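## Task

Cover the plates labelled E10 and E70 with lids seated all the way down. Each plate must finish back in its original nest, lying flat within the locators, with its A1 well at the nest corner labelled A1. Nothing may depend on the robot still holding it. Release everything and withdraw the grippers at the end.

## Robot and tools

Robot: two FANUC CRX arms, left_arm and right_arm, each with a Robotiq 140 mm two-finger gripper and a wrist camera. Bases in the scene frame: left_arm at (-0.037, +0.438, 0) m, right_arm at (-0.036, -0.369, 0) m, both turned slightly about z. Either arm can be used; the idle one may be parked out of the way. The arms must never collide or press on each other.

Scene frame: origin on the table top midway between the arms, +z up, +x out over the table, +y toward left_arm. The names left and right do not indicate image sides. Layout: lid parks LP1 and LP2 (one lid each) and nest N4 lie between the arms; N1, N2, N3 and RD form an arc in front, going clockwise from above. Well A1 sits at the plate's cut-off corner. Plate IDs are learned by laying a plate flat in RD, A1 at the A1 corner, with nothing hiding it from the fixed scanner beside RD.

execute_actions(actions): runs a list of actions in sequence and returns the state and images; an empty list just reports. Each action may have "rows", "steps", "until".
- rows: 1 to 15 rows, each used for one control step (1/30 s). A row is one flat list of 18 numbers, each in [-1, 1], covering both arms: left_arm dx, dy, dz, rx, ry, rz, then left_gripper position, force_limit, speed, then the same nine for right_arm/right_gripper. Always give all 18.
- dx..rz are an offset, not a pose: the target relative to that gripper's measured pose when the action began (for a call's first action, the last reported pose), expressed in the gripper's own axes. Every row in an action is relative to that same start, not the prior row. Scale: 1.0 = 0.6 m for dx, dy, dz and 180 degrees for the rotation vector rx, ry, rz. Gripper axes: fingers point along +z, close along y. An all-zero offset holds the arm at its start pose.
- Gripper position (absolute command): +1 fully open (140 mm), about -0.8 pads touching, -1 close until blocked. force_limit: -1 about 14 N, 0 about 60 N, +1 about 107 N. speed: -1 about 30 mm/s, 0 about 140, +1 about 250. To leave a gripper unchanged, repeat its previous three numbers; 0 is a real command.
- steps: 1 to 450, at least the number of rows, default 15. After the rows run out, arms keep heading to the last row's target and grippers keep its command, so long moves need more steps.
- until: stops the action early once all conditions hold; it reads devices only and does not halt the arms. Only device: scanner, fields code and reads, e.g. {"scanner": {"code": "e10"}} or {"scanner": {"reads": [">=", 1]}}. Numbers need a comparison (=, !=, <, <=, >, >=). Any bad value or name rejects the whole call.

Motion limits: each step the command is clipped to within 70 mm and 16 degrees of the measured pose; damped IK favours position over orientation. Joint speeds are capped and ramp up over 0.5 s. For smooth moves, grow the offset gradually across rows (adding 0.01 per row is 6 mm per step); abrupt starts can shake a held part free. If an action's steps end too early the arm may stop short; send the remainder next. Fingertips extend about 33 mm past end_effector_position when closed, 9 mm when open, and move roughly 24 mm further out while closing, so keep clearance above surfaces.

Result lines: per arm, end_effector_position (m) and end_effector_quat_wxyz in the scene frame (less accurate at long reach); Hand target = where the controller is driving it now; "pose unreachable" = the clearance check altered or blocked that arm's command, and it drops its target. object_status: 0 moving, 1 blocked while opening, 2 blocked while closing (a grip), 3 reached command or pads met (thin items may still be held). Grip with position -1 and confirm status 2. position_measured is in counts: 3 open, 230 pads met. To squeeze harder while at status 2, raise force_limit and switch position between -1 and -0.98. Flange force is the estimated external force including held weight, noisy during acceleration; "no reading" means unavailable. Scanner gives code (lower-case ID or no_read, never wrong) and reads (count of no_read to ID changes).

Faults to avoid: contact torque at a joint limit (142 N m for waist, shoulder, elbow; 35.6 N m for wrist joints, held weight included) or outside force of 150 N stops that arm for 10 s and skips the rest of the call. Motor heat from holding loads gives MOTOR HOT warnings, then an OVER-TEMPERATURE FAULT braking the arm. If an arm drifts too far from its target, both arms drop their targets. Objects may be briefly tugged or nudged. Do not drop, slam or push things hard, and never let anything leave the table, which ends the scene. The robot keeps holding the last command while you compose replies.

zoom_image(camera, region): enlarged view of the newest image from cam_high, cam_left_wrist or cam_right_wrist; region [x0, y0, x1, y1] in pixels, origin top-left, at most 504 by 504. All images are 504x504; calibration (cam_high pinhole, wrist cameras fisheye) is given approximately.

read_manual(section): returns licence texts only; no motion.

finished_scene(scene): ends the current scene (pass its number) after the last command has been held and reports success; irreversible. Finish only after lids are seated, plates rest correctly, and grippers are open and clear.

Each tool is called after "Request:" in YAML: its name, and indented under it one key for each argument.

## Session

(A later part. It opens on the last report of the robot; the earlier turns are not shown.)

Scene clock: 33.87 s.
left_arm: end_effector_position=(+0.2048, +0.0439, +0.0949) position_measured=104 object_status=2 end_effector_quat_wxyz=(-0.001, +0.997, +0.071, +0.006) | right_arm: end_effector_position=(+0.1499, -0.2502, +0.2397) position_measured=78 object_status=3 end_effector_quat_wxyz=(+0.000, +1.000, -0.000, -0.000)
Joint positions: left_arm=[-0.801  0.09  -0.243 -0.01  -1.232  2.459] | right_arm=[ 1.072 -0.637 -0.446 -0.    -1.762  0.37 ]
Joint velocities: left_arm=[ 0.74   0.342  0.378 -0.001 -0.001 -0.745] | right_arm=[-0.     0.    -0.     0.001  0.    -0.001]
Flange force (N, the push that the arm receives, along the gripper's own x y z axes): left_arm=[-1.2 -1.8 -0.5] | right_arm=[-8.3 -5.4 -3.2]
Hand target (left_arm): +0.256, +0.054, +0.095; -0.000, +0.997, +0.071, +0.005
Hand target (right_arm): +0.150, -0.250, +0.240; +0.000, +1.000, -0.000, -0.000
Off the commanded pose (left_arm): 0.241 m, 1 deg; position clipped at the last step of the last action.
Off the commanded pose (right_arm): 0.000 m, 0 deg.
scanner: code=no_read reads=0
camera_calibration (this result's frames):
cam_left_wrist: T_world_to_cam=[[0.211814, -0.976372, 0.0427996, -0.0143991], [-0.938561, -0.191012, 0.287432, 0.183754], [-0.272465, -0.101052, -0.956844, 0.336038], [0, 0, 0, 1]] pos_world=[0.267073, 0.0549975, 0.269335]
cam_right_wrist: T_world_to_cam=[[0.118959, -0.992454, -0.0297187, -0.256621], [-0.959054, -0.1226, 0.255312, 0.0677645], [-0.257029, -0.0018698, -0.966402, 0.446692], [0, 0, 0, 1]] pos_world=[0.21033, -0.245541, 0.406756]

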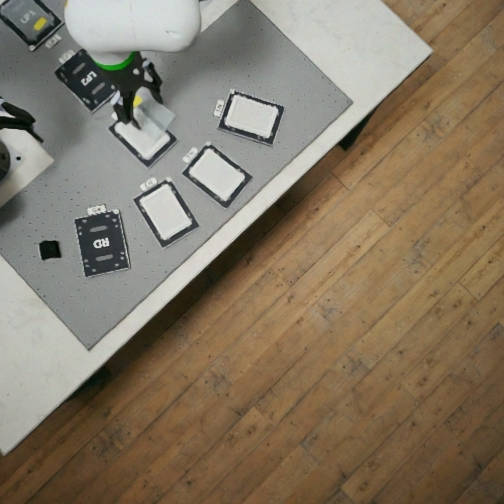

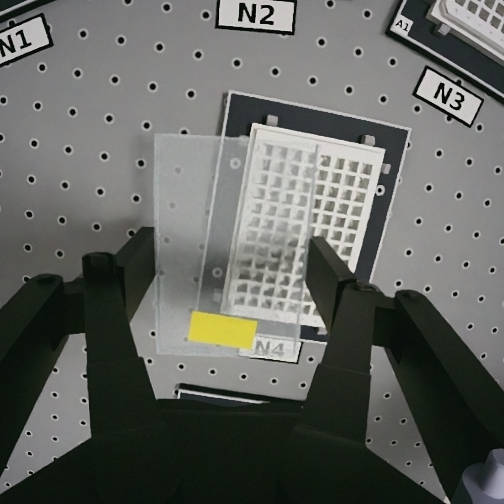

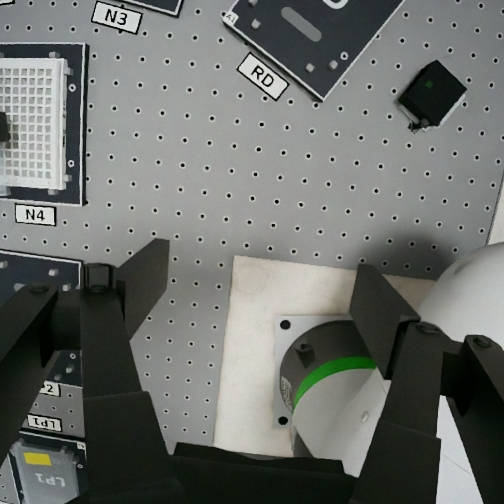

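Request:
execute_actions:
  actions:
    - {"rows": [ [0.10,0.0,0.003,-0.0004,-0.0039,0.0019,-1,-0.2,-0.5,-0.1667,-0.25,0.0667,0,0,0,0.4,0,0], [0.11,0.0,0.004,-0.0004,-0.0039,0.0019,-1,-0.2,-0.5,-0.1667,-0.25,0.0667,0,0,0,0.4,0,0], [0.125,0.001,0.005,-0.0004,-0.0039,0.0019,-1,-0.2,-0.5,-0.1667,-0.25,0.0667,0,0,0,0.4,0,0], [0.14,0.002,0.006,-0.0004,-0.0039,0.0019,-1,-0.2,-0.5,-0.1667,-0.25,0.0667,0,0,0,0.4,0,0], [0.16,0.003,0.007,-0.0004,-0.0039,0.0019,-1,-0.2,-0.5,-0.1667,-0.25,0.0667,0,0,0,0.4,0,0], [0.18,0.004,0.008,-0.0004,-0.0039,0.0019,-1,-0.2,-0.5,-0.1667,-0.25,0.0667,0,0,0,0.4,0,0], [0.20,0.005,0.010,-0.0004,-0.0039,0.0019,-1,-0.2,-0.5,-0.1667,-0.25,0.0667,0,0,0,0.4,0,0], [0.22,0.006,0.011,-0.0004,-0.0039,0.0019,-1,-0.2,-0.5,-0.1667,-0.25,0.0667,0,0,0,0.4,0,0], [0.24,0.007,0.013,-0.0004,-0.0039,0.0019,-1,-0.2,-0.5,-0.1667,-0.25,0.0667,0,0,0,0.4,0,0], [0.26,0.008,0.014,-0.0004,-0.0039,0.0019,-1,-0.2,-0.5,-0.1667,-0.25,0.0667,0,0,0,0.4,0,0], [0.28,0.009,0.016,-0.0004,-0.0039,0.0019,-1,-0.2,-0.5,-0.1667,-0.25,0.0667,0,0,0,0.4,0,0], [0.30,0.010,0.017,-0.0004,-0.0039,0.0019,-1,-0.2,-0.5,-0.25,-0.28,0.10,0,0,0,0.4,0,0], [0.4006,0.0134,0.0247,-0.0004,-0.0039,0.0019,-1,-0.2,-0.5,-0.6798,-0.4187,0.2662,0,0,0,0.4,0,0] ], "steps": 50}

Scene clock: 37.47 s.
left_arm: end_effector_position=(+0.4438, +0.0698, +0.0832) position_measured=104 object_status=2 end_effector_quat_wxyz=(+0.000, +0.998, +0.068, -0.001) | right_arm: end_effector_position=(-0.2512, -0.0078, +0.0845) position_measured=78 object_status=3 end_effector_quat_wxyz=(-0.001, +1.000, -0.000, -0.002)
Joint positions: left_arm=[-0.494  0.448  0.178  0.001 -1.302  2.143] | right_arm=[ 2.293 -0.007 -0.372 -0.002 -1.201 -0.85 ]
Joint velocities: left_arm=[-0.001  0.     0.002 -0.002  0.002  0.   ] | right_arm=[-0.005  0.515  0.319  0.     0.169 -0.001]
Flange force (N, the push that the arm receives, along the gripper's own x y z axes): left_arm=[4.8 4.6 -1.1] | right_arm=[-18.3 -16.6 5.7]
Hand target (left_arm): +0.444, +0.070, +0.083; +0.000, +0.998, +0.068, -0.001
Hand target (right_arm): -0.258, +0.000, +0.080; +0.001, +1.000, -0.001, -0.001
Off the commanded pose (left_arm): 0.000 m, 0 deg.
Off the commanded pose (right_arm): 0.012 m, 0 deg.
scanner: code=no_read reads=0
camera_calibration (this result's frames):
cam_left_wrist: T_world_to_cam=[[0.206511, -0.977473, 0.0435839, -0.0368672], [-0.936047, -0.184396, 0.299689, 0.413871], [-0.284901, -0.102686, -0.953041, 0.397868], [0, 0, 0, 1]] pos_world=[0.508369, 0.081135, 0.256759]
cam_right_wrist: T_world_to_cam=[[0.118995, -0.992383, -0.0318642, 0.0272318], [-0.957872, -0.123187, 0.259434, -0.247597], [-0.261383, -0.000349583, -0.965235, 0.192874], [0, 0, 0, 1]] pos_world=[-0.189992, -0.00340894, 0.251271]

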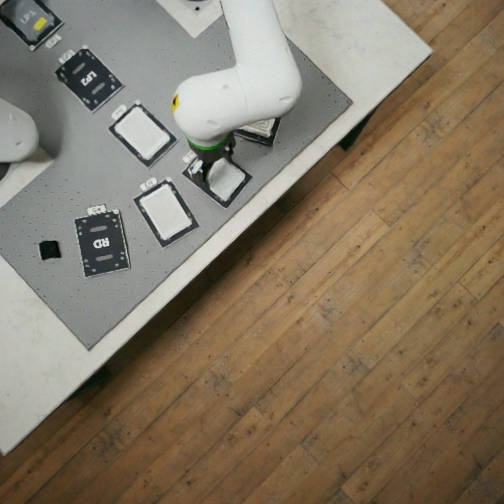

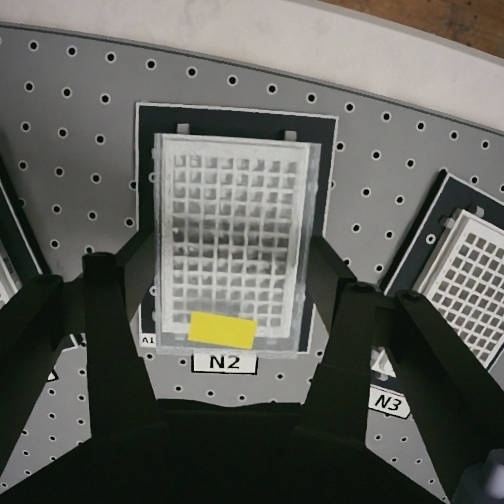

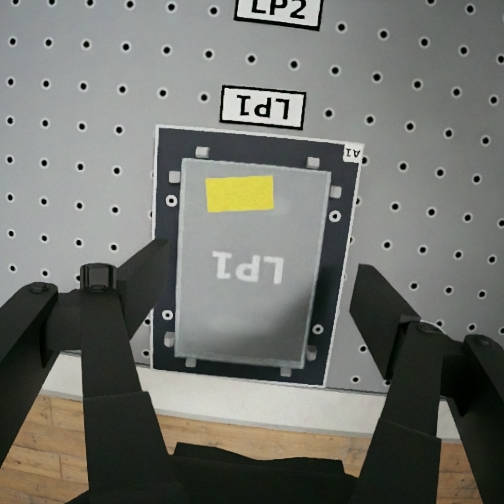

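Request:
zoom_image:
  camera: "cam_left_wrist"
  region: [125, 95, 215, 195]

Request:
zoom_image:
  camera: "cam_left_wrist"
  region: [255, 100, 345, 200]

Request:
zoom_image:
  camera: "cam_left_wrist"
  region: [130, 280, 210, 365]

Request:
zoom_image:
  camera: "cam_left_wrist"
  region: [245, 285, 325, 370]

Region (125, 95, 215, 195) of cam_left_wrist's 504x504 image, scaled by 5.040, with more detail than that image has; it fills the left 454 columns of this view, and the rest is white.

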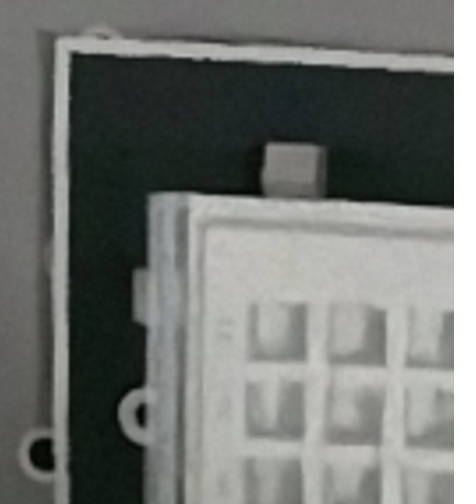

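Region (255, 100, 345, 200) of cam_left_wrist's 504x504 image, scaled by 5.040, with more detail than that image has; it fills the left 454 columns of this view, and the rest is white.

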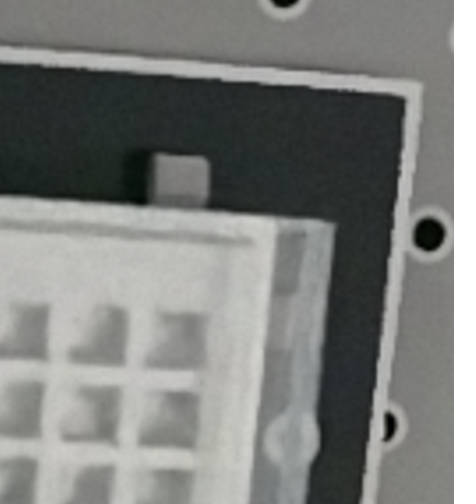

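Region (130, 280, 210, 365) of cam_left_wrist's 504x504 image, scaled by 5.929, with more detail than that image has; it fills the left 474 columns of this view, and the rest is white.

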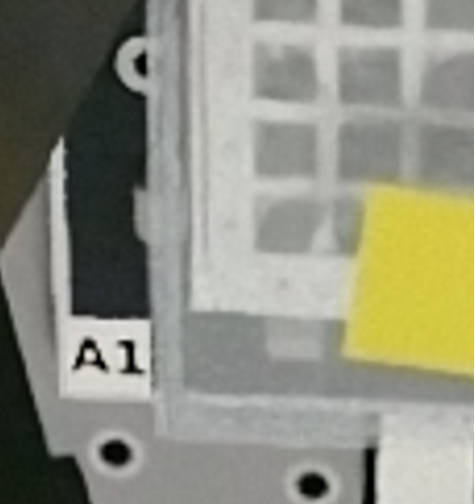

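Region (245, 285, 325, 370) of cam_left_wrist's 504x504 image, scaled by 5.929, with more detail than that image has; it fills the left 474 columns of this view, and the rest is white.

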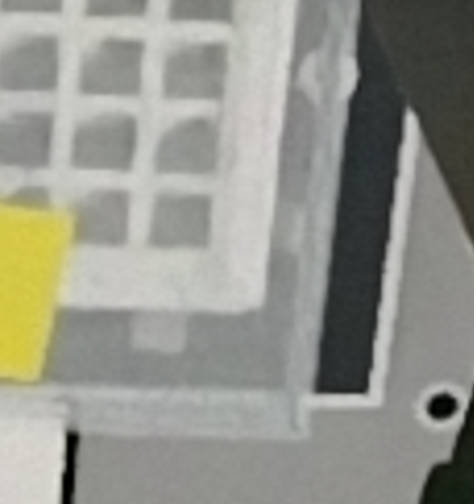

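Request:
execute_actions:
  actions: []

Scene clock: 41.23 s.
left_arm: end_effector_position=(+0.4438, +0.0698, +0.0832) position_measured=104 object_status=2 end_effector_quat_wxyz=(+0.000, +0.998, +0.068, -0.001) | right_arm: end_effector_position=(-0.2577, +0.0000, +0.0797) position_measured=78 object_status=3 end_effector_quat_wxyz=(+0.001, +1.000, -0.001, -0.001)
Joint positions: left_arm=[-0.494  0.448  0.178  0.001 -1.302  2.143] | right_arm=[ 2.289  0.027 -0.35  -0.003 -1.193 -0.846]
Joint velocities: left_arm=[-0.    -0.     0.001  0.001 -0.001  0.002] | right_arm=[-0.     0.    -0.     0.001  0.001  0.   ]
Flange force (N, the push that the arm receives, along the gripper's own x y z axes): left_arm=[3.7 0.9 0.5] | right_arm=[-5.9 0.2 -0.6]
Hand target (left_arm): +0.444, +0.070, +0.083; +0.000, +0.998, +0.068, -0.001
Hand target (right_arm): -0.258, +0.000, +0.080; +0.001, +1.000, -0.001, -0.001
Off the commanded pose (left_arm): 0.000 m, 0 deg.
Off the commanded pose (right_arm): 0.001 m, 0 deg.
scanner: code=no_read reads=0
camera_calibration (this result's frames):
cam_left_wrist: T_world_to_cam=[[0.206511, -0.977473, 0.043584, -0.0368673], [-0.936047, -0.184396, 0.299689, 0.413871], [-0.284901, -0.102686, -0.953041, 0.397868], [0, 0, 0, 1]] pos_world=[0.508369, 0.081135, 0.256759]
cam_right_wrist: T_world_to_cam=[[0.118034, -0.992592, -0.0287916, 0.0351356], [-0.958556, -0.121462, 0.257717, -0.251658], [-0.259305, -0.00282099, -0.965791, 0.187126], [0, 0, 0, 1]] pos_world=[-0.196853, 0.00483634, 0.246593]

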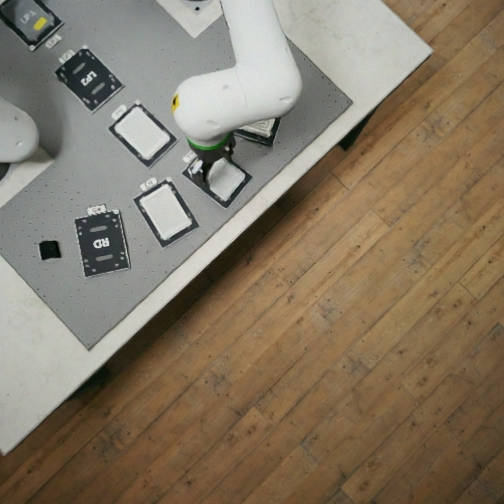

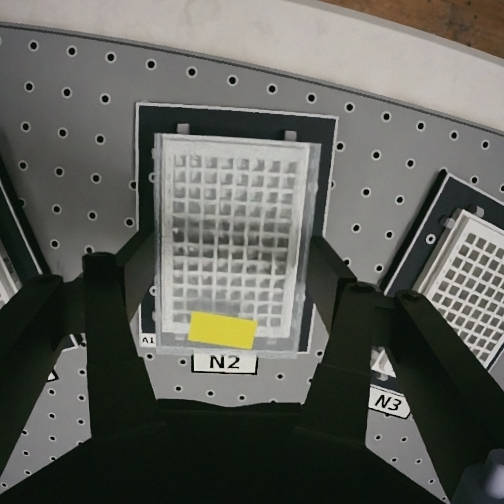

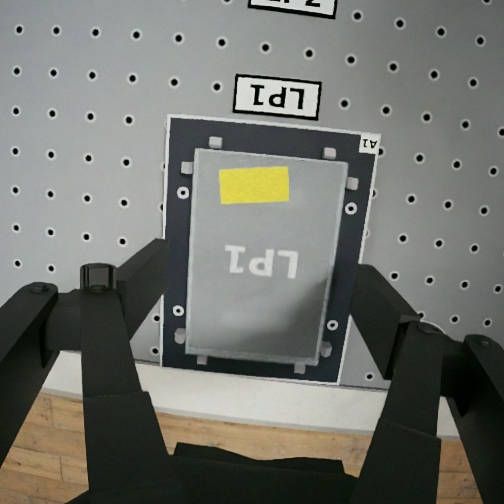

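Request:
zoom_image:
  camera: "cam_right_wrist"
  region: [155, 105, 245, 205]

Request:
zoom_image:
  camera: "cam_right_wrist"
  region: [300, 120, 390, 220]

Request:
zoom_image:
  camera: "cam_right_wrist"
  region: [140, 230, 220, 375]

Request:
zoom_image:
  camera: "cam_right_wrist"
  region: [290, 250, 385, 395]

Region (155, 105, 245, 205) of cam_right_wrist's 504x504 image, scaled by 5.040, with more detail than that image has; it fills the left 454 columns of this view, and the rest is white.

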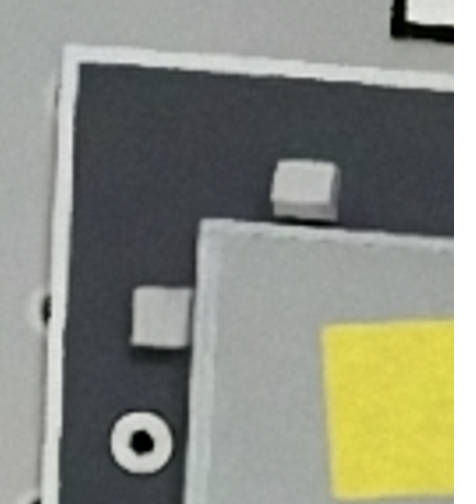

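Region (300, 120, 390, 220) of cam_right_wrist's 504x504 image, scaled by 5.040, with more detail than that image has; it fills the left 454 columns of this view, and the rest is white.

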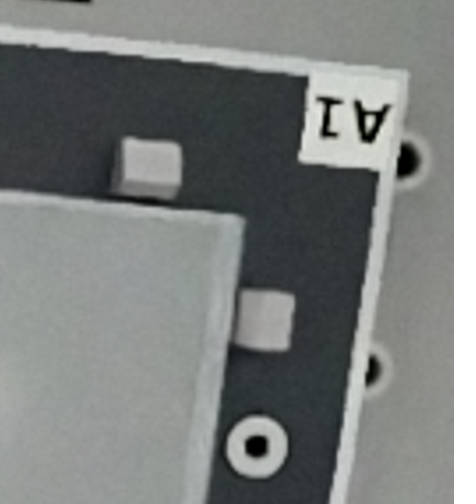

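Region (140, 230, 220, 375) of cam_right_wrist's 504x504 image, scaled by 3.476, with more detail than that image has; it fills the left 278 columns of this view, and the rest is white.

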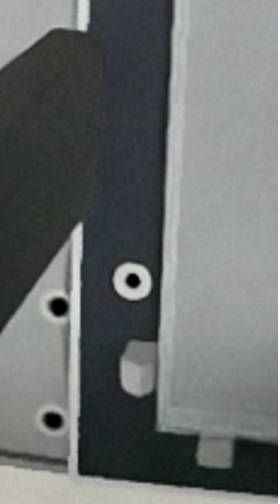

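Region (290, 250, 385, 395) of cam_right_wrist's 504x504 image, scaled by 3.476, with more detail than that image has; it fills the left 330 columns of this view, and the rest is white.

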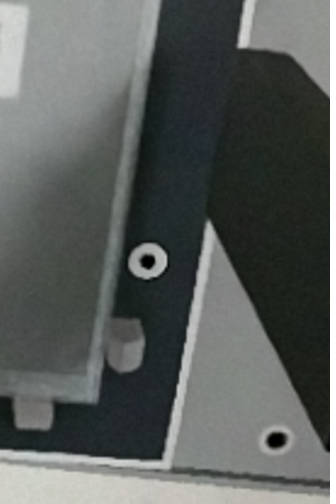

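Request:
zoom_image:
  camera: "cam_right_wrist"
  region: [140, 230, 200, 300]

Request:
zoom_image:
  camera: "cam_right_wrist"
  region: [325, 255, 385, 325]

Request:
zoom_image:
  camera: "cam_right_wrist"
  region: [150, 295, 225, 375]

Request:
zoom_image:
  camera: "cam_right_wrist"
  region: [280, 310, 355, 390]

Region (140, 230, 200, 300) of cam_right_wrist's 504x504 image, scaled by 7.200, with more detail than that image has; it fills the left 432 columns of this view, and the rest is white.

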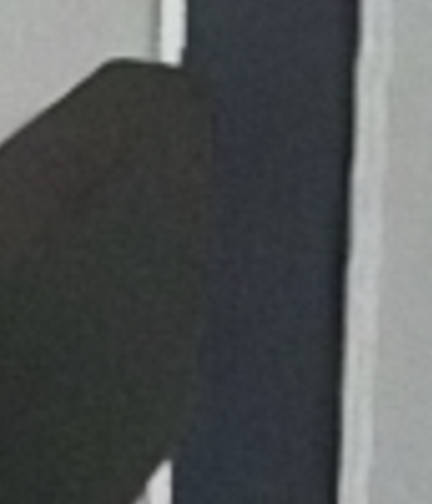

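Region (325, 255, 385, 325) of cam_right_wrist's 504x504 image, scaled by 7.200, with more detail than that image has; it fills the left 432 columns of this view, and the rest is white.

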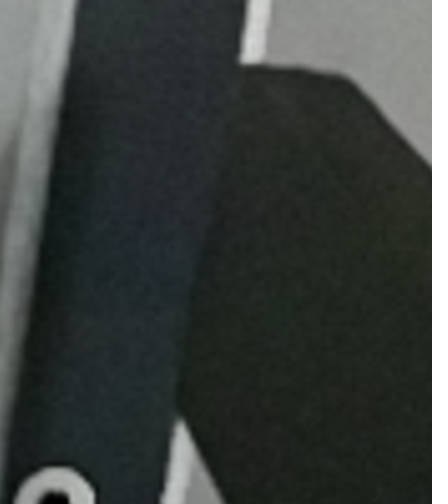

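Region (150, 295, 225, 375) of cam_right_wrist's 504x504 image, scaled by 6.300, with more detail than that image has; it fills the left 472 columns of this view, and the rest is white.

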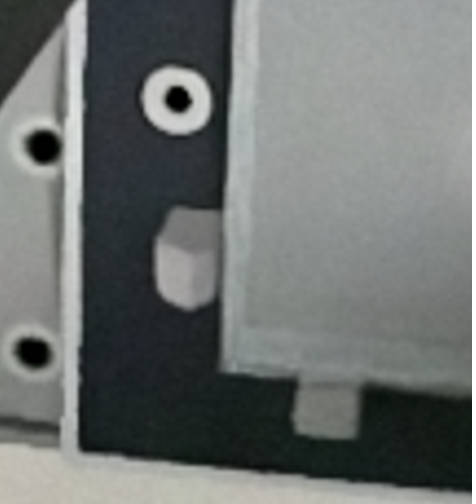

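Region (280, 310, 355, 390) of cam_right_wrist's 504x504 image, scaled by 6.300, with more detail than that image has; it fills the left 472 columns of this view, and the rest is white.

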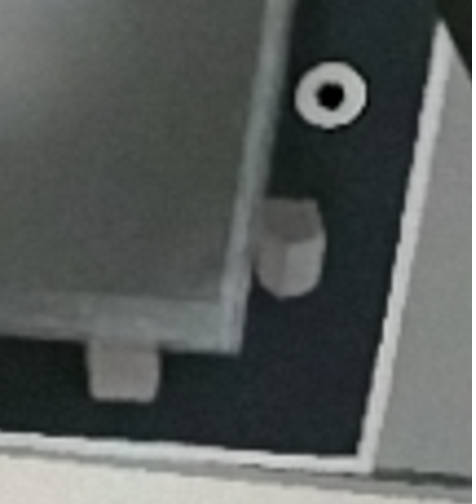

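Request:
execute_actions:
  actions:
    - {"rows": [ [-0.0012,-0.0017,0.001,0,0,0,-1,-0.2,-0.5,-0.002,-0.0005,0.012,0.0003,0.0007,-0.0103,0.4,-0.2,-0.5], [-0.0012,-0.0017,0.003,0,0,0,-1,-0.2,-0.5,-0.002,-0.0005,0.024,0.0003,0.0007,-0.0103,0.4,-0.2,-0.5], [-0.0012,-0.0017,0.005,0,0,0,-1,-0.2,-0.5,-0.002,-0.0005,0.036,0.0003,0.0007,-0.0103,0.4,-0.2,-0.5], [-0.0012,-0.0017,0.007,0,0,0,-1,-0.2,-0.5,-0.002,-0.0005,0.0453,0.0003,0.0007,-0.0103,0.4,-0.2,-0.5], [-0.0012,-0.0017,0.009,0,0,0,-1,-0.2,-0.5,-0.002,-0.0005,0.0453,0.0003,0.0007,-0.0103,0.4,-0.2,-0.5], [-0.0012,-0.0017,0.011,0,0,0,-1,-0.2,-0.5,-0.002,-0.0005,0.0453,0.0003,0.0007,-0.0103,0.4,-0.2,-0.5], [-0.0012,-0.0017,0.013,0,0,0,-1,-0.2,-0.5,-0.002,-0.0005,0.0453,0.0003,0.0007,-0.0103,0.4,-0.2,-0.5], [-0.0012,-0.0017,0.015,0,0,0,-1,-0.2,-0.5,-0.002,-0.0005,0.0453,0.0003,0.0007,-0.0103,0.4,-0.2,-0.5], [-0.0012,-0.0017,0.017,0,0,0,-1,-0.2,-0.5,-0.002,-0.0005,0.0453,0.0003,0.0007,-0.0103,0.4,-0.2,-0.5], [-0.0012,-0.0017,0.0187,0,0,0,-1,-0.2,-0.5,-0.002,-0.0005,0.0453,0.0003,0.0007,-0.0103,0.4,-0.2,-0.5], [-0.0012,-0.0017,0.0187,0,0,0,-1,-0.2,-0.5,-0.002,-0.0005,0.0453,0.0003,0.0007,-0.0103,0.4,-0.2,-0.5], [-0.0012,-0.0017,0.0187,0,0,0,-1,-0.2,-0.5,-0.002,-0.0005,0.0453,0.0003,0.0007,-0.0103,-1,-0.2,-0.5] ], "steps": 24}

Scene clock: 45.80 s.
left_arm: end_effector_position=(+0.4430, +0.0707, +0.0720) position_measured=104 object_status=2 end_effector_quat_wxyz=(-0.000, +0.998, +0.068, -0.001) | right_arm: end_effector_position=(-0.2590, +0.0004, +0.0526) position_measured=104 object_status=2 end_effector_quat_wxyz=(+0.000, +1.000, +0.015, -0.000)
Joint positions: left_arm=[-0.494  0.453  0.157  0.001 -1.277  2.142] | right_arm=[ 2.292  0.058 -0.388 -0.001 -1.125 -0.818]
Joint velocities: left_arm=[-0.    -0.    -0.001 -0.     0.001  0.   ] | right_arm=[ 0.001 -0.001  0.     0.    -0.002 -0.   ]
Flange force (N, the push that the arm receives, along the gripper's own x y z axes): left_arm=[3.9 1.7 -0.8] | right_arm=[-4.1 8.6 -28.4]
Hand target (left_arm): +0.443, +0.071, +0.072; +0.000, +0.998, +0.068, -0.001
Hand target (right_arm): -0.259, +0.000, +0.053; +0.000, +1.000, +0.015, -0.000
Off the commanded pose (left_arm): 0.000 m, 0 deg.
Off the commanded pose (right_arm): 0.000 m, 0 deg.
scanner: code=no_read reads=0
camera_calibration (this result's frames):
cam_left_wrist: T_world_to_cam=[[0.206486, -0.977481, 0.043532, -0.0352877], [-0.936061, -0.184391, 0.29965, 0.416627], [-0.284875, -0.102622, -0.953055, 0.387008], [0, 0, 0, 1]] pos_world=[0.507524, 0.082045, 0.245534]
cam_right_wrist: T_world_to_cam=[[0.150091, -0.988229, -0.0296023, 0.0431717], [-0.954691, -0.15265, 0.255465, -0.244682], [-0.256977, -0.0100819, -0.966365, 0.161196], [0, 0, 0, 1]] pos_world=[-0.198652, 0.00693797, 0.21956]

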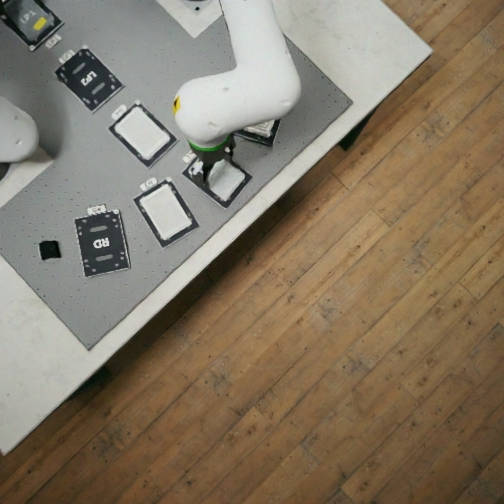

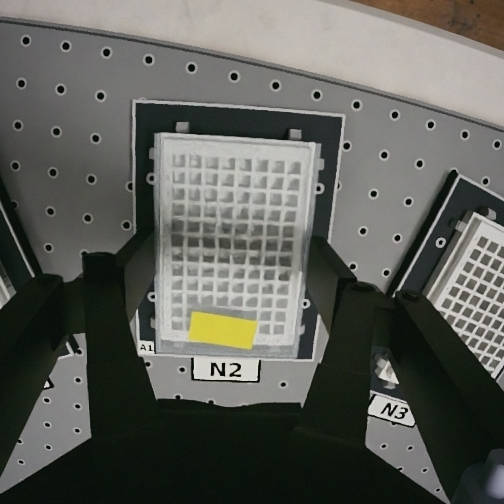

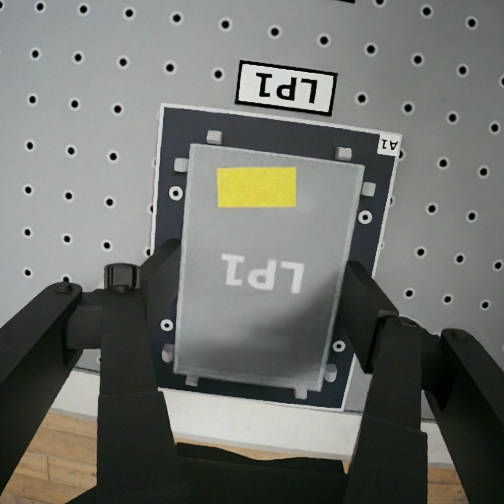

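The right gripper has the LP1 lid. I'll check the left lid's alignment over plate E10 and the right grip depth.

Request:
zoom_image:
  camera: "cam_left_wrist"
  region: [125, 95, 215, 195]

Request:
zoom_image:
  camera: "cam_left_wrist"
  region: [265, 100, 355, 200]

Request:
zoom_image:
  camera: "cam_left_wrist"
  region: [130, 280, 210, 365]

Request:
zoom_image:
  camera: "cam_left_wrist"
  region: [245, 285, 325, 370]

Request:
zoom_image:
  camera: "cam_right_wrist"
  region: [160, 230, 195, 265]

Region (125, 95, 215, 195) of cam_left_wrist's 504x504 image, scaled by 5.040, with more detail than that image has; it fills the left 454 columns of this view, and the rest is white.

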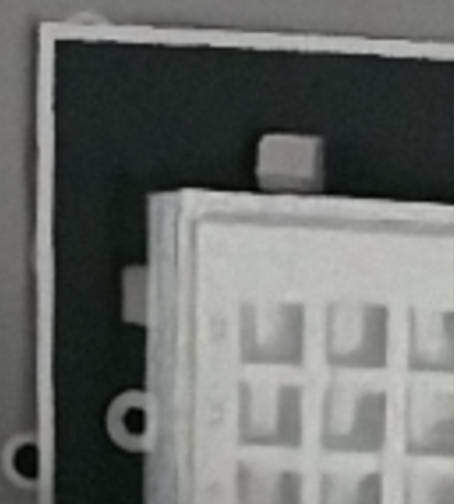

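Region (265, 100, 355, 200) of cam_left_wrist's 504x504 image, scaled by 5.040, with more detail than that image has; it fills the left 454 columns of this view, and the rest is white.

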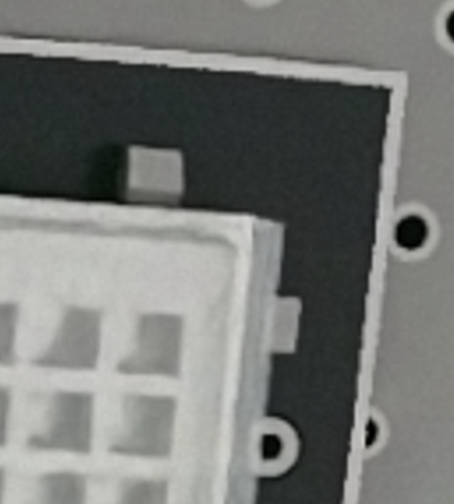

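Region (130, 280, 210, 365) of cam_left_wrist's 504x504 image, scaled by 5.929, with more detail than that image has; it fills the left 474 columns of this view, and the rest is white.

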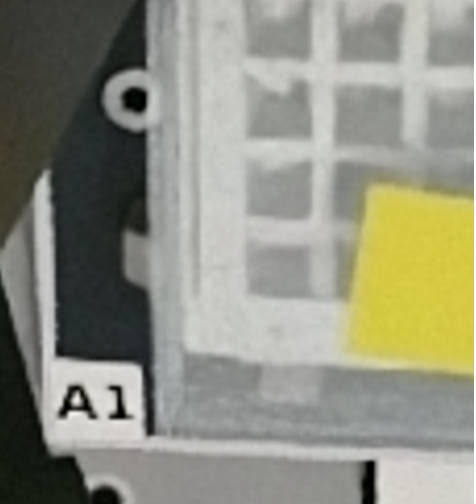

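Region (245, 285, 325, 370) of cam_left_wrist's 504x504 image, scaled by 5.929, with more detail than that image has; it fills the left 474 columns of this view, and the rest is white.

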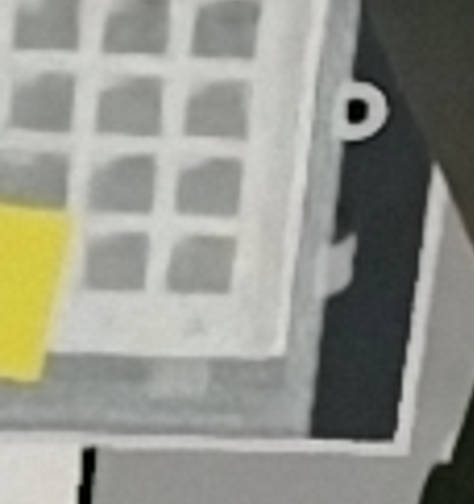

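Region (160, 230, 195, 265) of cam_right_wrist's 504x504 image, scaled by 14.400, with more detail than that image has.

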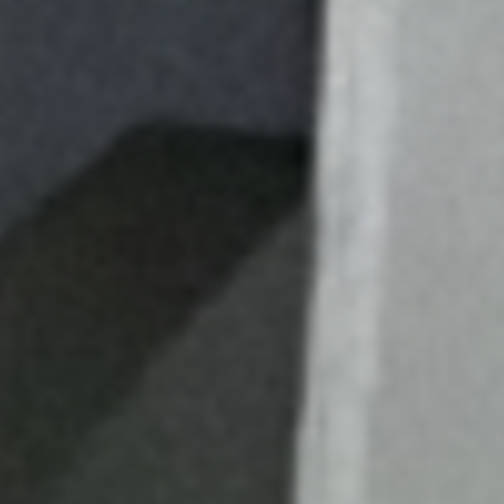

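Request:
execute_actions:
  actions:
    - {"rows": [ [0.0003,0,0.001,0,0,0,-1,-0.2,-0.5,0,0,-0.002,0,0,0,-1,-0.2,-0.5], [0.0003,0,0.002,0,0,0,-1,-0.2,-0.5,0,0,-0.005,0,0,0,-1,-0.2,-0.5], [0.0003,0,0.003,0,0,0,-1,-0.2,-0.5,0,0,-0.010,0,0,0,-1,-0.2,-0.5], [0.0003,0,0.004,0,0,0,-1,-0.2,-0.5,0,0,-0.017,0,0,0,-1,-0.2,-0.5], [0.0003,0,0.005,0,0,0,-1,-0.2,-0.5,0,0,-0.025,0,0,0,-1,-0.2,-0.5], [0.0003,0,0.006,0,0,0,-1,-0.2,-0.5,0,0,-0.035,0,0,0,-1,-0.2,-0.5], [0.0003,0,0.007,0,0,0,-1,-0.2,-0.5,0,0,-0.045,0,0,0,-1,-0.2,-0.5], [0.0003,0,0.008,0,0,0,-1,-0.2,-0.5,0,0,-0.055,0,0,0.005,-1,-0.2,-0.5], [0.0003,0,0.009,0,0,0,-1,-0.2,-0.5,0,0,-0.062,0,0,0.012,-1,-0.2,-0.5], [0.0003,0,0.010,0,0,0,-1,-0.2,-0.5,0.005,0,-0.067,0,0,0.025,-1,-0.2,-0.5], [0.0003,0,0.011,0,0,0,-1,-0.2,-0.5,0.015,0,-0.070,0,0,0.045,-1,-0.2,-0.5], [0.0003,0,0.012,0,0,0,-1,-0.2,-0.5,0.03,0.001,-0.070,0,0,0.07,-1,-0.2,-0.5], [0.0003,0,0.013,0,0,0,-1,-0.2,-0.5,0.05,0.001,-0.070,0,0,0.10,-1,-0.2,-0.5], [0.0003,0,0.014,0,0,0,-1,-0.2,-0.5,0.08,0.002,-0.070,0,0,0.13,-1,-0.2,-0.5], [0.0003,0,0.0147,0,0,0,-1,-0.2,-0.5,0.7931,0.0205,-0.0507,0,0,0.9989,-1,-0.2,-0.5] ], "steps": 84}

Scene clock: 53.70 s.
left_arm: end_effector_position=(+0.4432, +0.0707, +0.0631) position_measured=104 object_status=2 end_effector_quat_wxyz=(-0.000, +0.998, +0.068, -0.001) | right_arm: end_effector_position=(+0.2176, +0.0037, +0.0840) position_measured=104 object_status=2 end_effector_quat_wxyz=(+0.001, -0.017, +1.000, +0.001)
Joint positions: left_arm=[-0.493  0.46   0.146  0.001 -1.258  2.142] | right_arm=[ 1.14   0.071 -0.294  0.001 -1.203 -2.804]
Joint velocities: left_arm=[ 0.001 -0.     0.001 -0.    -0.001  0.   ] | right_arm=[-0.     0.    -0.     0.     0.    -0.001]
Flange force (N, the push that the arm receives, along the gripper's own x y z axes): left_arm=[5.5 2.2 -0.5] | right_arm=[1.8 5.5 -0.8]
Hand target (left_arm): +0.443, +0.071, +0.063; -0.000, +0.998, +0.068, -0.001
Hand target (right_arm): +0.218, +0.004, +0.084; +0.001, -0.017, +1.000, +0.001
Off the commanded pose (left_arm): 0.000 m, 0 deg.
Off the commanded pose (right_arm): 0.002 m, 0 deg.
scanner: code=no_read reads=0
camera_calibration (this result's frames):
cam_left_wrist: T_world_to_cam=[[0.206487, -0.97748, 0.043533, -0.0349259], [-0.93606, -0.184392, 0.299651, 0.419445], [-0.284876, -0.102624, -0.953055, 0.378657], [0, 0, 0, 1]] pos_world=[0.507707, 0.0820622, 0.236715]
cam_right_wrist: T_world_to_cam=[[-0.15357, 0.987736, -0.0281648, 0.0345095], [0.953922, 0.155627, 0.256541, -0.213785], [0.257778, 0.0125298, -0.966123, 0.201948], [0, 0, 0, 1]] pos_world=[0.157176, -0.0033459, 0.250923]

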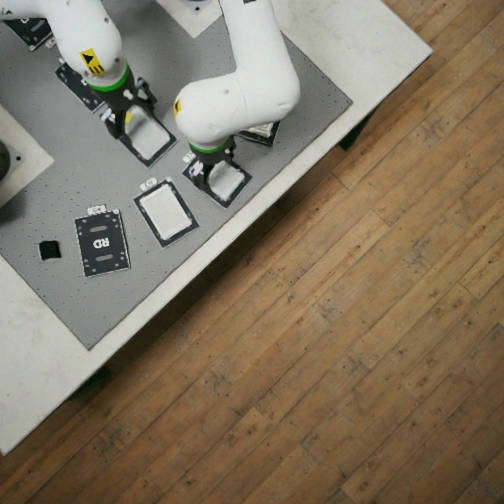

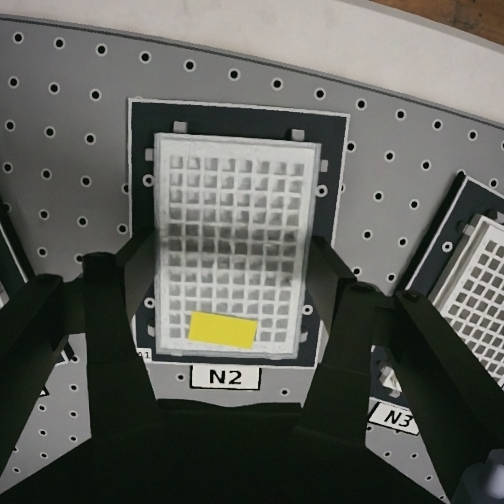

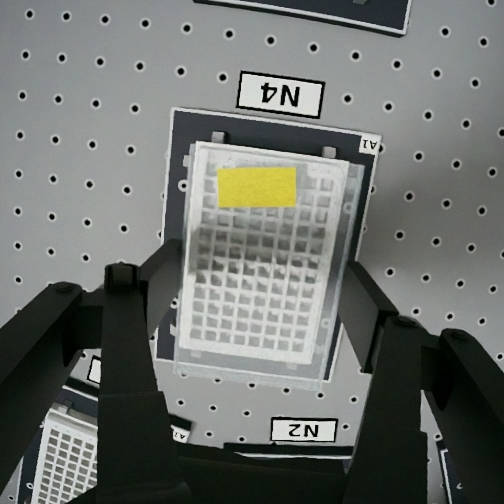

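Request:
execute_actions:
  actions: []

Scene clock: 55.27 s.
left_arm: end_effector_position=(+0.4432, +0.0707, +0.0631) position_measured=104 object_status=2 end_effector_quat_wxyz=(-0.000, +0.998, +0.068, -0.001) | right_arm: end_effector_position=(+0.2176, +0.0037, +0.0840) position_measured=104 object_status=2 end_effector_quat_wxyz=(+0.001, -0.017, +1.000, +0.001)
Joint positions: left_arm=[-0.493  0.46   0.146  0.001 -1.258  2.142] | right_arm=[ 1.14   0.071 -0.294  0.001 -1.203 -2.804]
Joint velocities: left_arm=[ 0.    -0.    -0.001 -0.001 -0.     0.   ] | right_arm=[-0.001 -0.    -0.     0.    -0.     0.   ]
Flange force (N, the push that the arm receives, along the gripper's own x y z axes): left_arm=[3.6 1.0 -1.5] | right_arm=[2.0 5.8 -1.4]
Hand target (left_arm): +0.443, +0.071, +0.063; -0.000, +0.998, +0.068, -0.001
Hand target (right_arm): +0.218, +0.004, +0.084; +0.001, -0.017, +1.000, +0.001
Off the commanded pose (left_arm): 0.000 m, 0 deg.
Off the commanded pose (right_arm): 0.002 m, 0 deg.
scanner: code=no_read reads=0
camera_calibration (this result's frames):
cam_left_wrist: T_world_to_cam=[[0.206488, -0.97748, 0.043533, -0.0349261], [-0.93606, -0.184393, 0.299651, 0.419445], [-0.284876, -0.102624, -0.953055, 0.378657], [0, 0, 0, 1]] pos_world=[0.507708, 0.0820622, 0.236715]
cam_right_wrist: T_world_to_cam=[[-0.153582, 0.987735, -0.0281485, 0.0345064], [0.953917, 0.155635, 0.256554, -0.21378], [0.257788, 0.0125509, -0.96612, 0.201952], [0, 0, 0, 1]] pos_world=[0.157167, -0.00334605, 0.250927]

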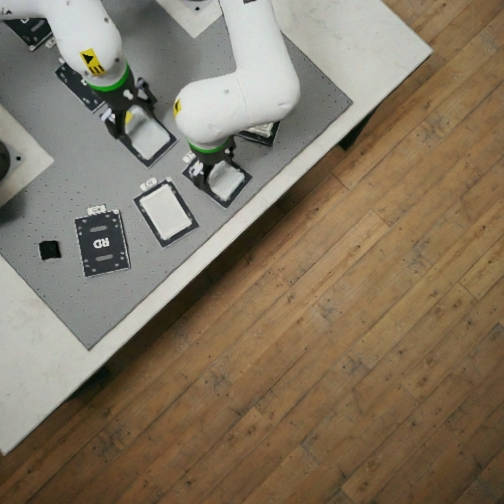

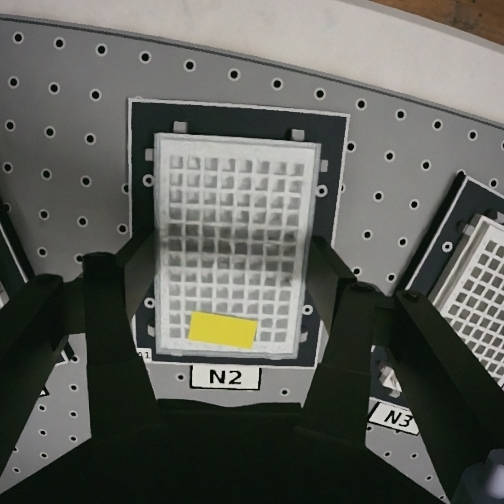

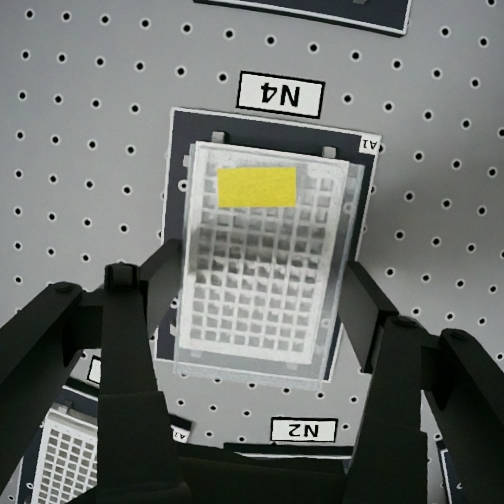

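Request:
zoom_image:
  camera: "cam_right_wrist"
  region: [160, 100, 260, 200]

Request:
zoom_image:
  camera: "cam_right_wrist"
  region: [300, 120, 400, 220]

Request:
zoom_image:
  camera: "cam_right_wrist"
  region: [145, 300, 245, 400]

Request:
zoom_image:
  camera: "cam_right_wrist"
  region: [265, 310, 365, 410]

Region (160, 100, 260, 200) of cam_right_wrist's 504x504 image, scaled by 5.040, with more detail than that image has.

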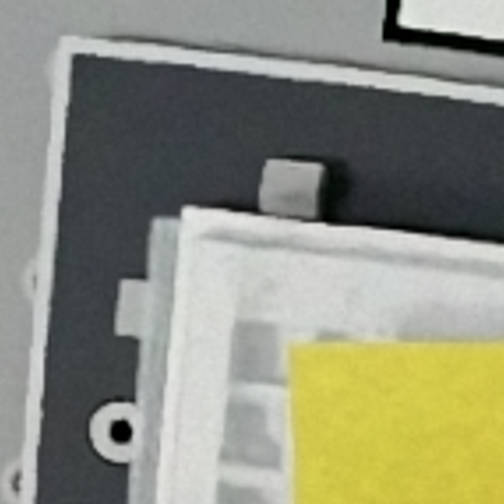

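Region (300, 120, 400, 220) of cam_right_wrist's 504x504 image, scaled by 5.040, with more detail than that image has.

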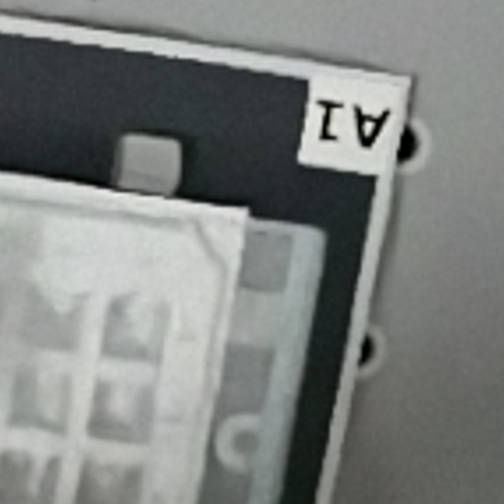

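Region (145, 300, 245, 400) of cam_right_wrist's 504x504 image, scaled by 5.040, with more detail than that image has.

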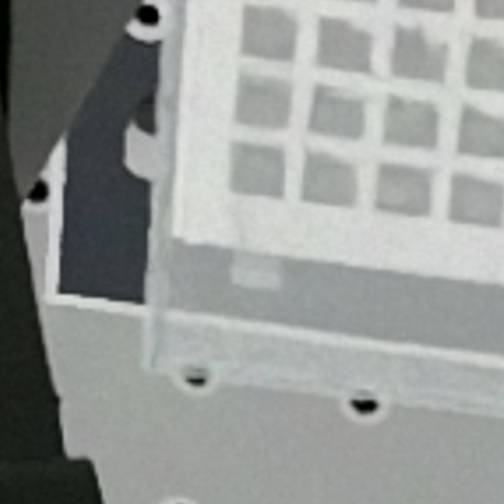

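Region (265, 310, 365, 410) of cam_right_wrist's 504x504 image, scaled by 5.040, with more detail than that image has.

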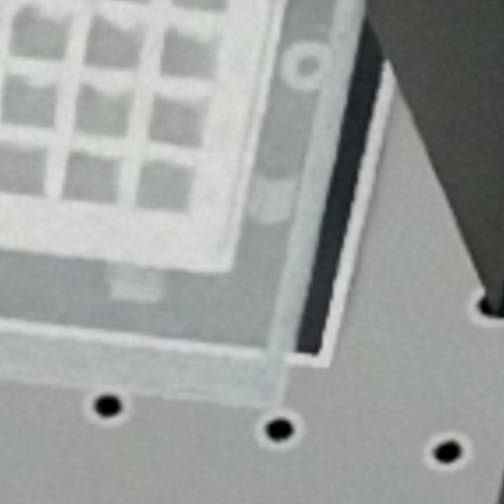

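Request:
execute_actions:
  actions:
    - {"rows": [[0,0,0.0003,0,0,0,-1,-0.2,-0.5, 0.0003,-0.001,0.001,0,0,0.0007,-1,-0.2,-0.5],[0,0,0.0006,0,0,0,-1,-0.2,-0.5, 0.0006,-0.002,0.003,0,0,0.0014,-1,-0.2,-0.5],[0,0,0.0009,0,0,0,-1,-0.2,-0.5, 0.0009,-0.003,0.006,0,0,0.0021,-1,-0.2,-0.5],[0,0,0.0012,0,0,0,-1,-0.2,-0.5, 0.00117,-0.00425,0.010,0,0,0.0029,-1,-0.2,-0.5],[0,0,0.0015,0,0,0,-1,-0.2,-0.5, 0.00117,-0.00425,0.014,0,0,0.0029,-1,-0.2,-0.5],[0,0,0.0015,0,0,0,-1,-0.2,-0.5, 0.00117,-0.00425,0.0165,0,0,0.0029,-1,-0.2,-0.5],[0,0,0.0015,0,0,0,-1,-0.2,-0.5, 0.00117,-0.00425,0.018,0,0,0.0029,-1,-0.2,-0.5]], "steps": 13}

Scene clock: 59.13 s.
left_arm: end_effector_position=(+0.4432, +0.0707, +0.0623) position_measured=104 object_status=2 end_effector_quat_wxyz=(-0.000, +0.998, +0.068, -0.001) | right_arm: end_effector_position=(+0.2170, +0.0012, +0.0732) position_measured=104 object_status=2 end_effector_quat_wxyz=(+0.001, -0.013, +1.000, +0.001)
Joint positions: left_arm=[-0.493  0.46   0.145  0.001 -1.256  2.142] | right_arm=[ 1.139  0.075 -0.317  0.001 -1.177 -2.813]
Joint velocities: left_arm=[ 0.     0.001 -0.001  0.     0.001 -0.   ] | right_arm=[ 0.     0.    -0.    -0.001 -0.     0.001]
Flange force (N, the push that the arm receives, along the gripper's own x y z axes): left_arm=[-1.1 -8.6 -38.1] | right_arm=[1.5 5.7 -0.3]
Hand target (left_arm): +0.443, +0.071, +0.062; -0.000, +0.998, +0.068, -0.001
Hand target (right_arm): +0.217, +0.001, +0.073; +0.001, -0.013, +1.000, +0.001
Off the commanded pose (left_arm): 0.000 m, 0 deg.
Off the commanded pose (right_arm): 0.000 m, 0 deg.
scanner: code=no_read reads=0
camera_calibration (this result's frames):
cam_left_wrist: T_world_to_cam=[[0.206485, -0.977478, 0.0435876, -0.0349052], [-0.936085, -0.184382, 0.29958, 0.419723], [-0.284796, -0.102661, -0.953075, 0.377845], [0, 0, 0, 1]] pos_world=[0.507712, 0.0820601, 0.235896]
cam_right_wrist: T_world_to_cam=[[-0.144562, 0.989098, -0.0280627, 0.0346471], [0.955292, 0.146901, 0.256586, -0.210363], [0.257911, 0.0102846, -0.966114, 0.191709], [0, 0, 0, 1]] pos_world=[0.156523, -0.0053384, 0.240162]

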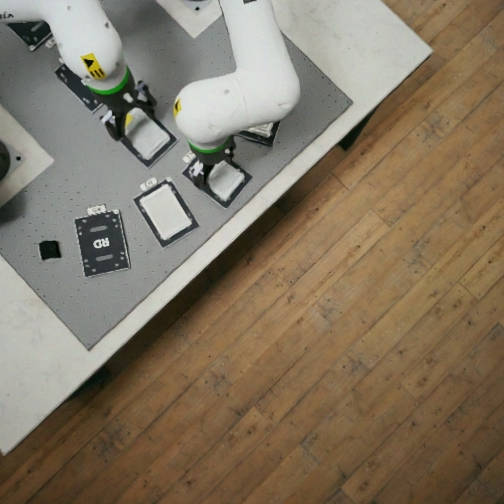

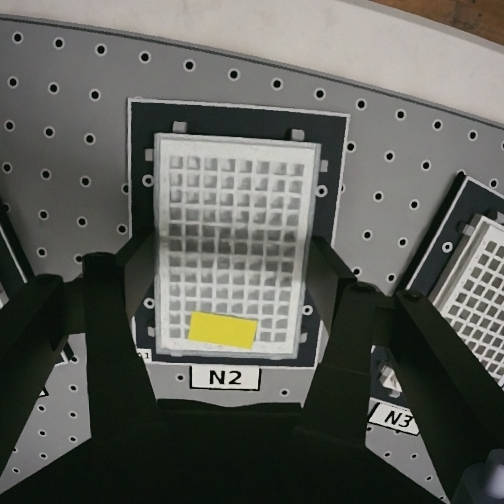

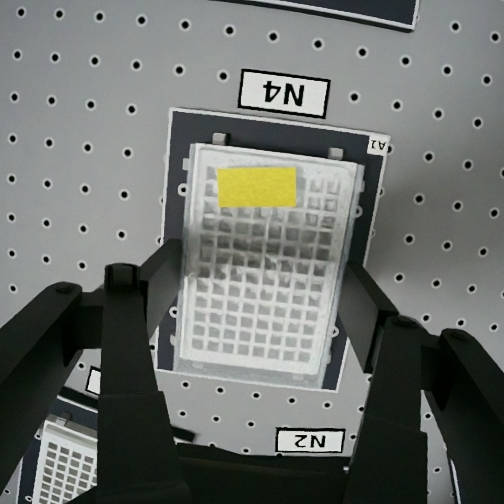

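Request:
zoom_image:
  camera: "cam_right_wrist"
  region: [160, 100, 260, 200]

Request:
zoom_image:
  camera: "cam_right_wrist"
  region: [300, 120, 400, 220]

Request:
zoom_image:
  camera: "cam_right_wrist"
  region: [145, 300, 245, 400]

Request:
zoom_image:
  camera: "cam_right_wrist"
  region: [265, 310, 365, 410]

Region (160, 100, 260, 200) of cam_right_wrist's 504x504 image, scaled by 5.040, with more detail than that image has.

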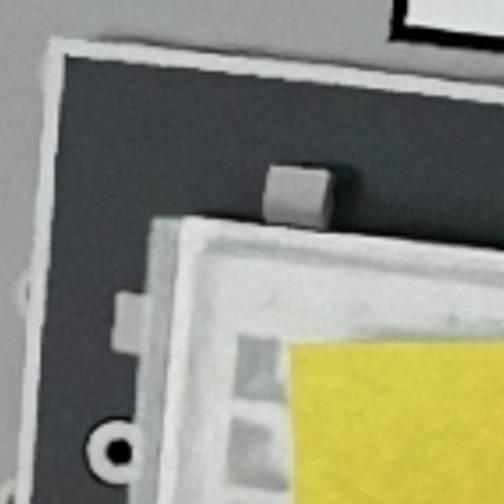

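Region (300, 120, 400, 220) of cam_right_wrist's 504x504 image, scaled by 5.040, with more detail than that image has.

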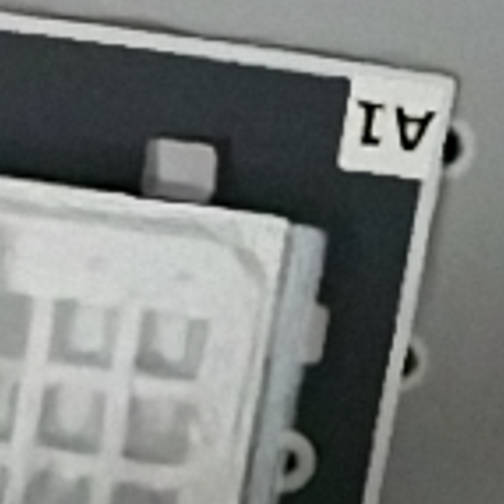

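Region (145, 300, 245, 400) of cam_right_wrist's 504x504 image, scaled by 5.040, with more detail than that image has.

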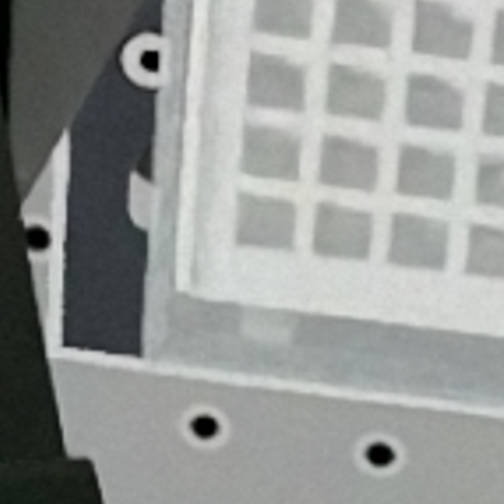

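Region (265, 310, 365, 410) of cam_right_wrist's 504x504 image, scaled by 5.040, with more detail than that image has.

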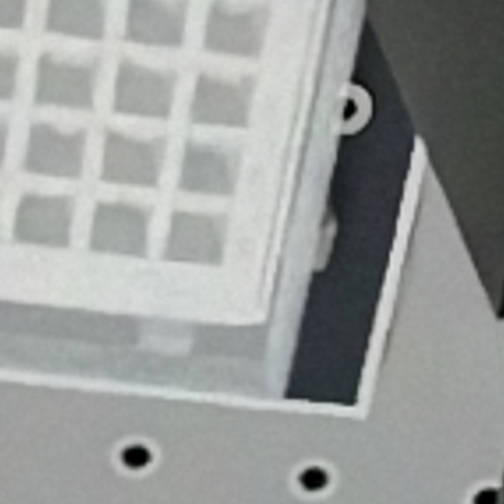

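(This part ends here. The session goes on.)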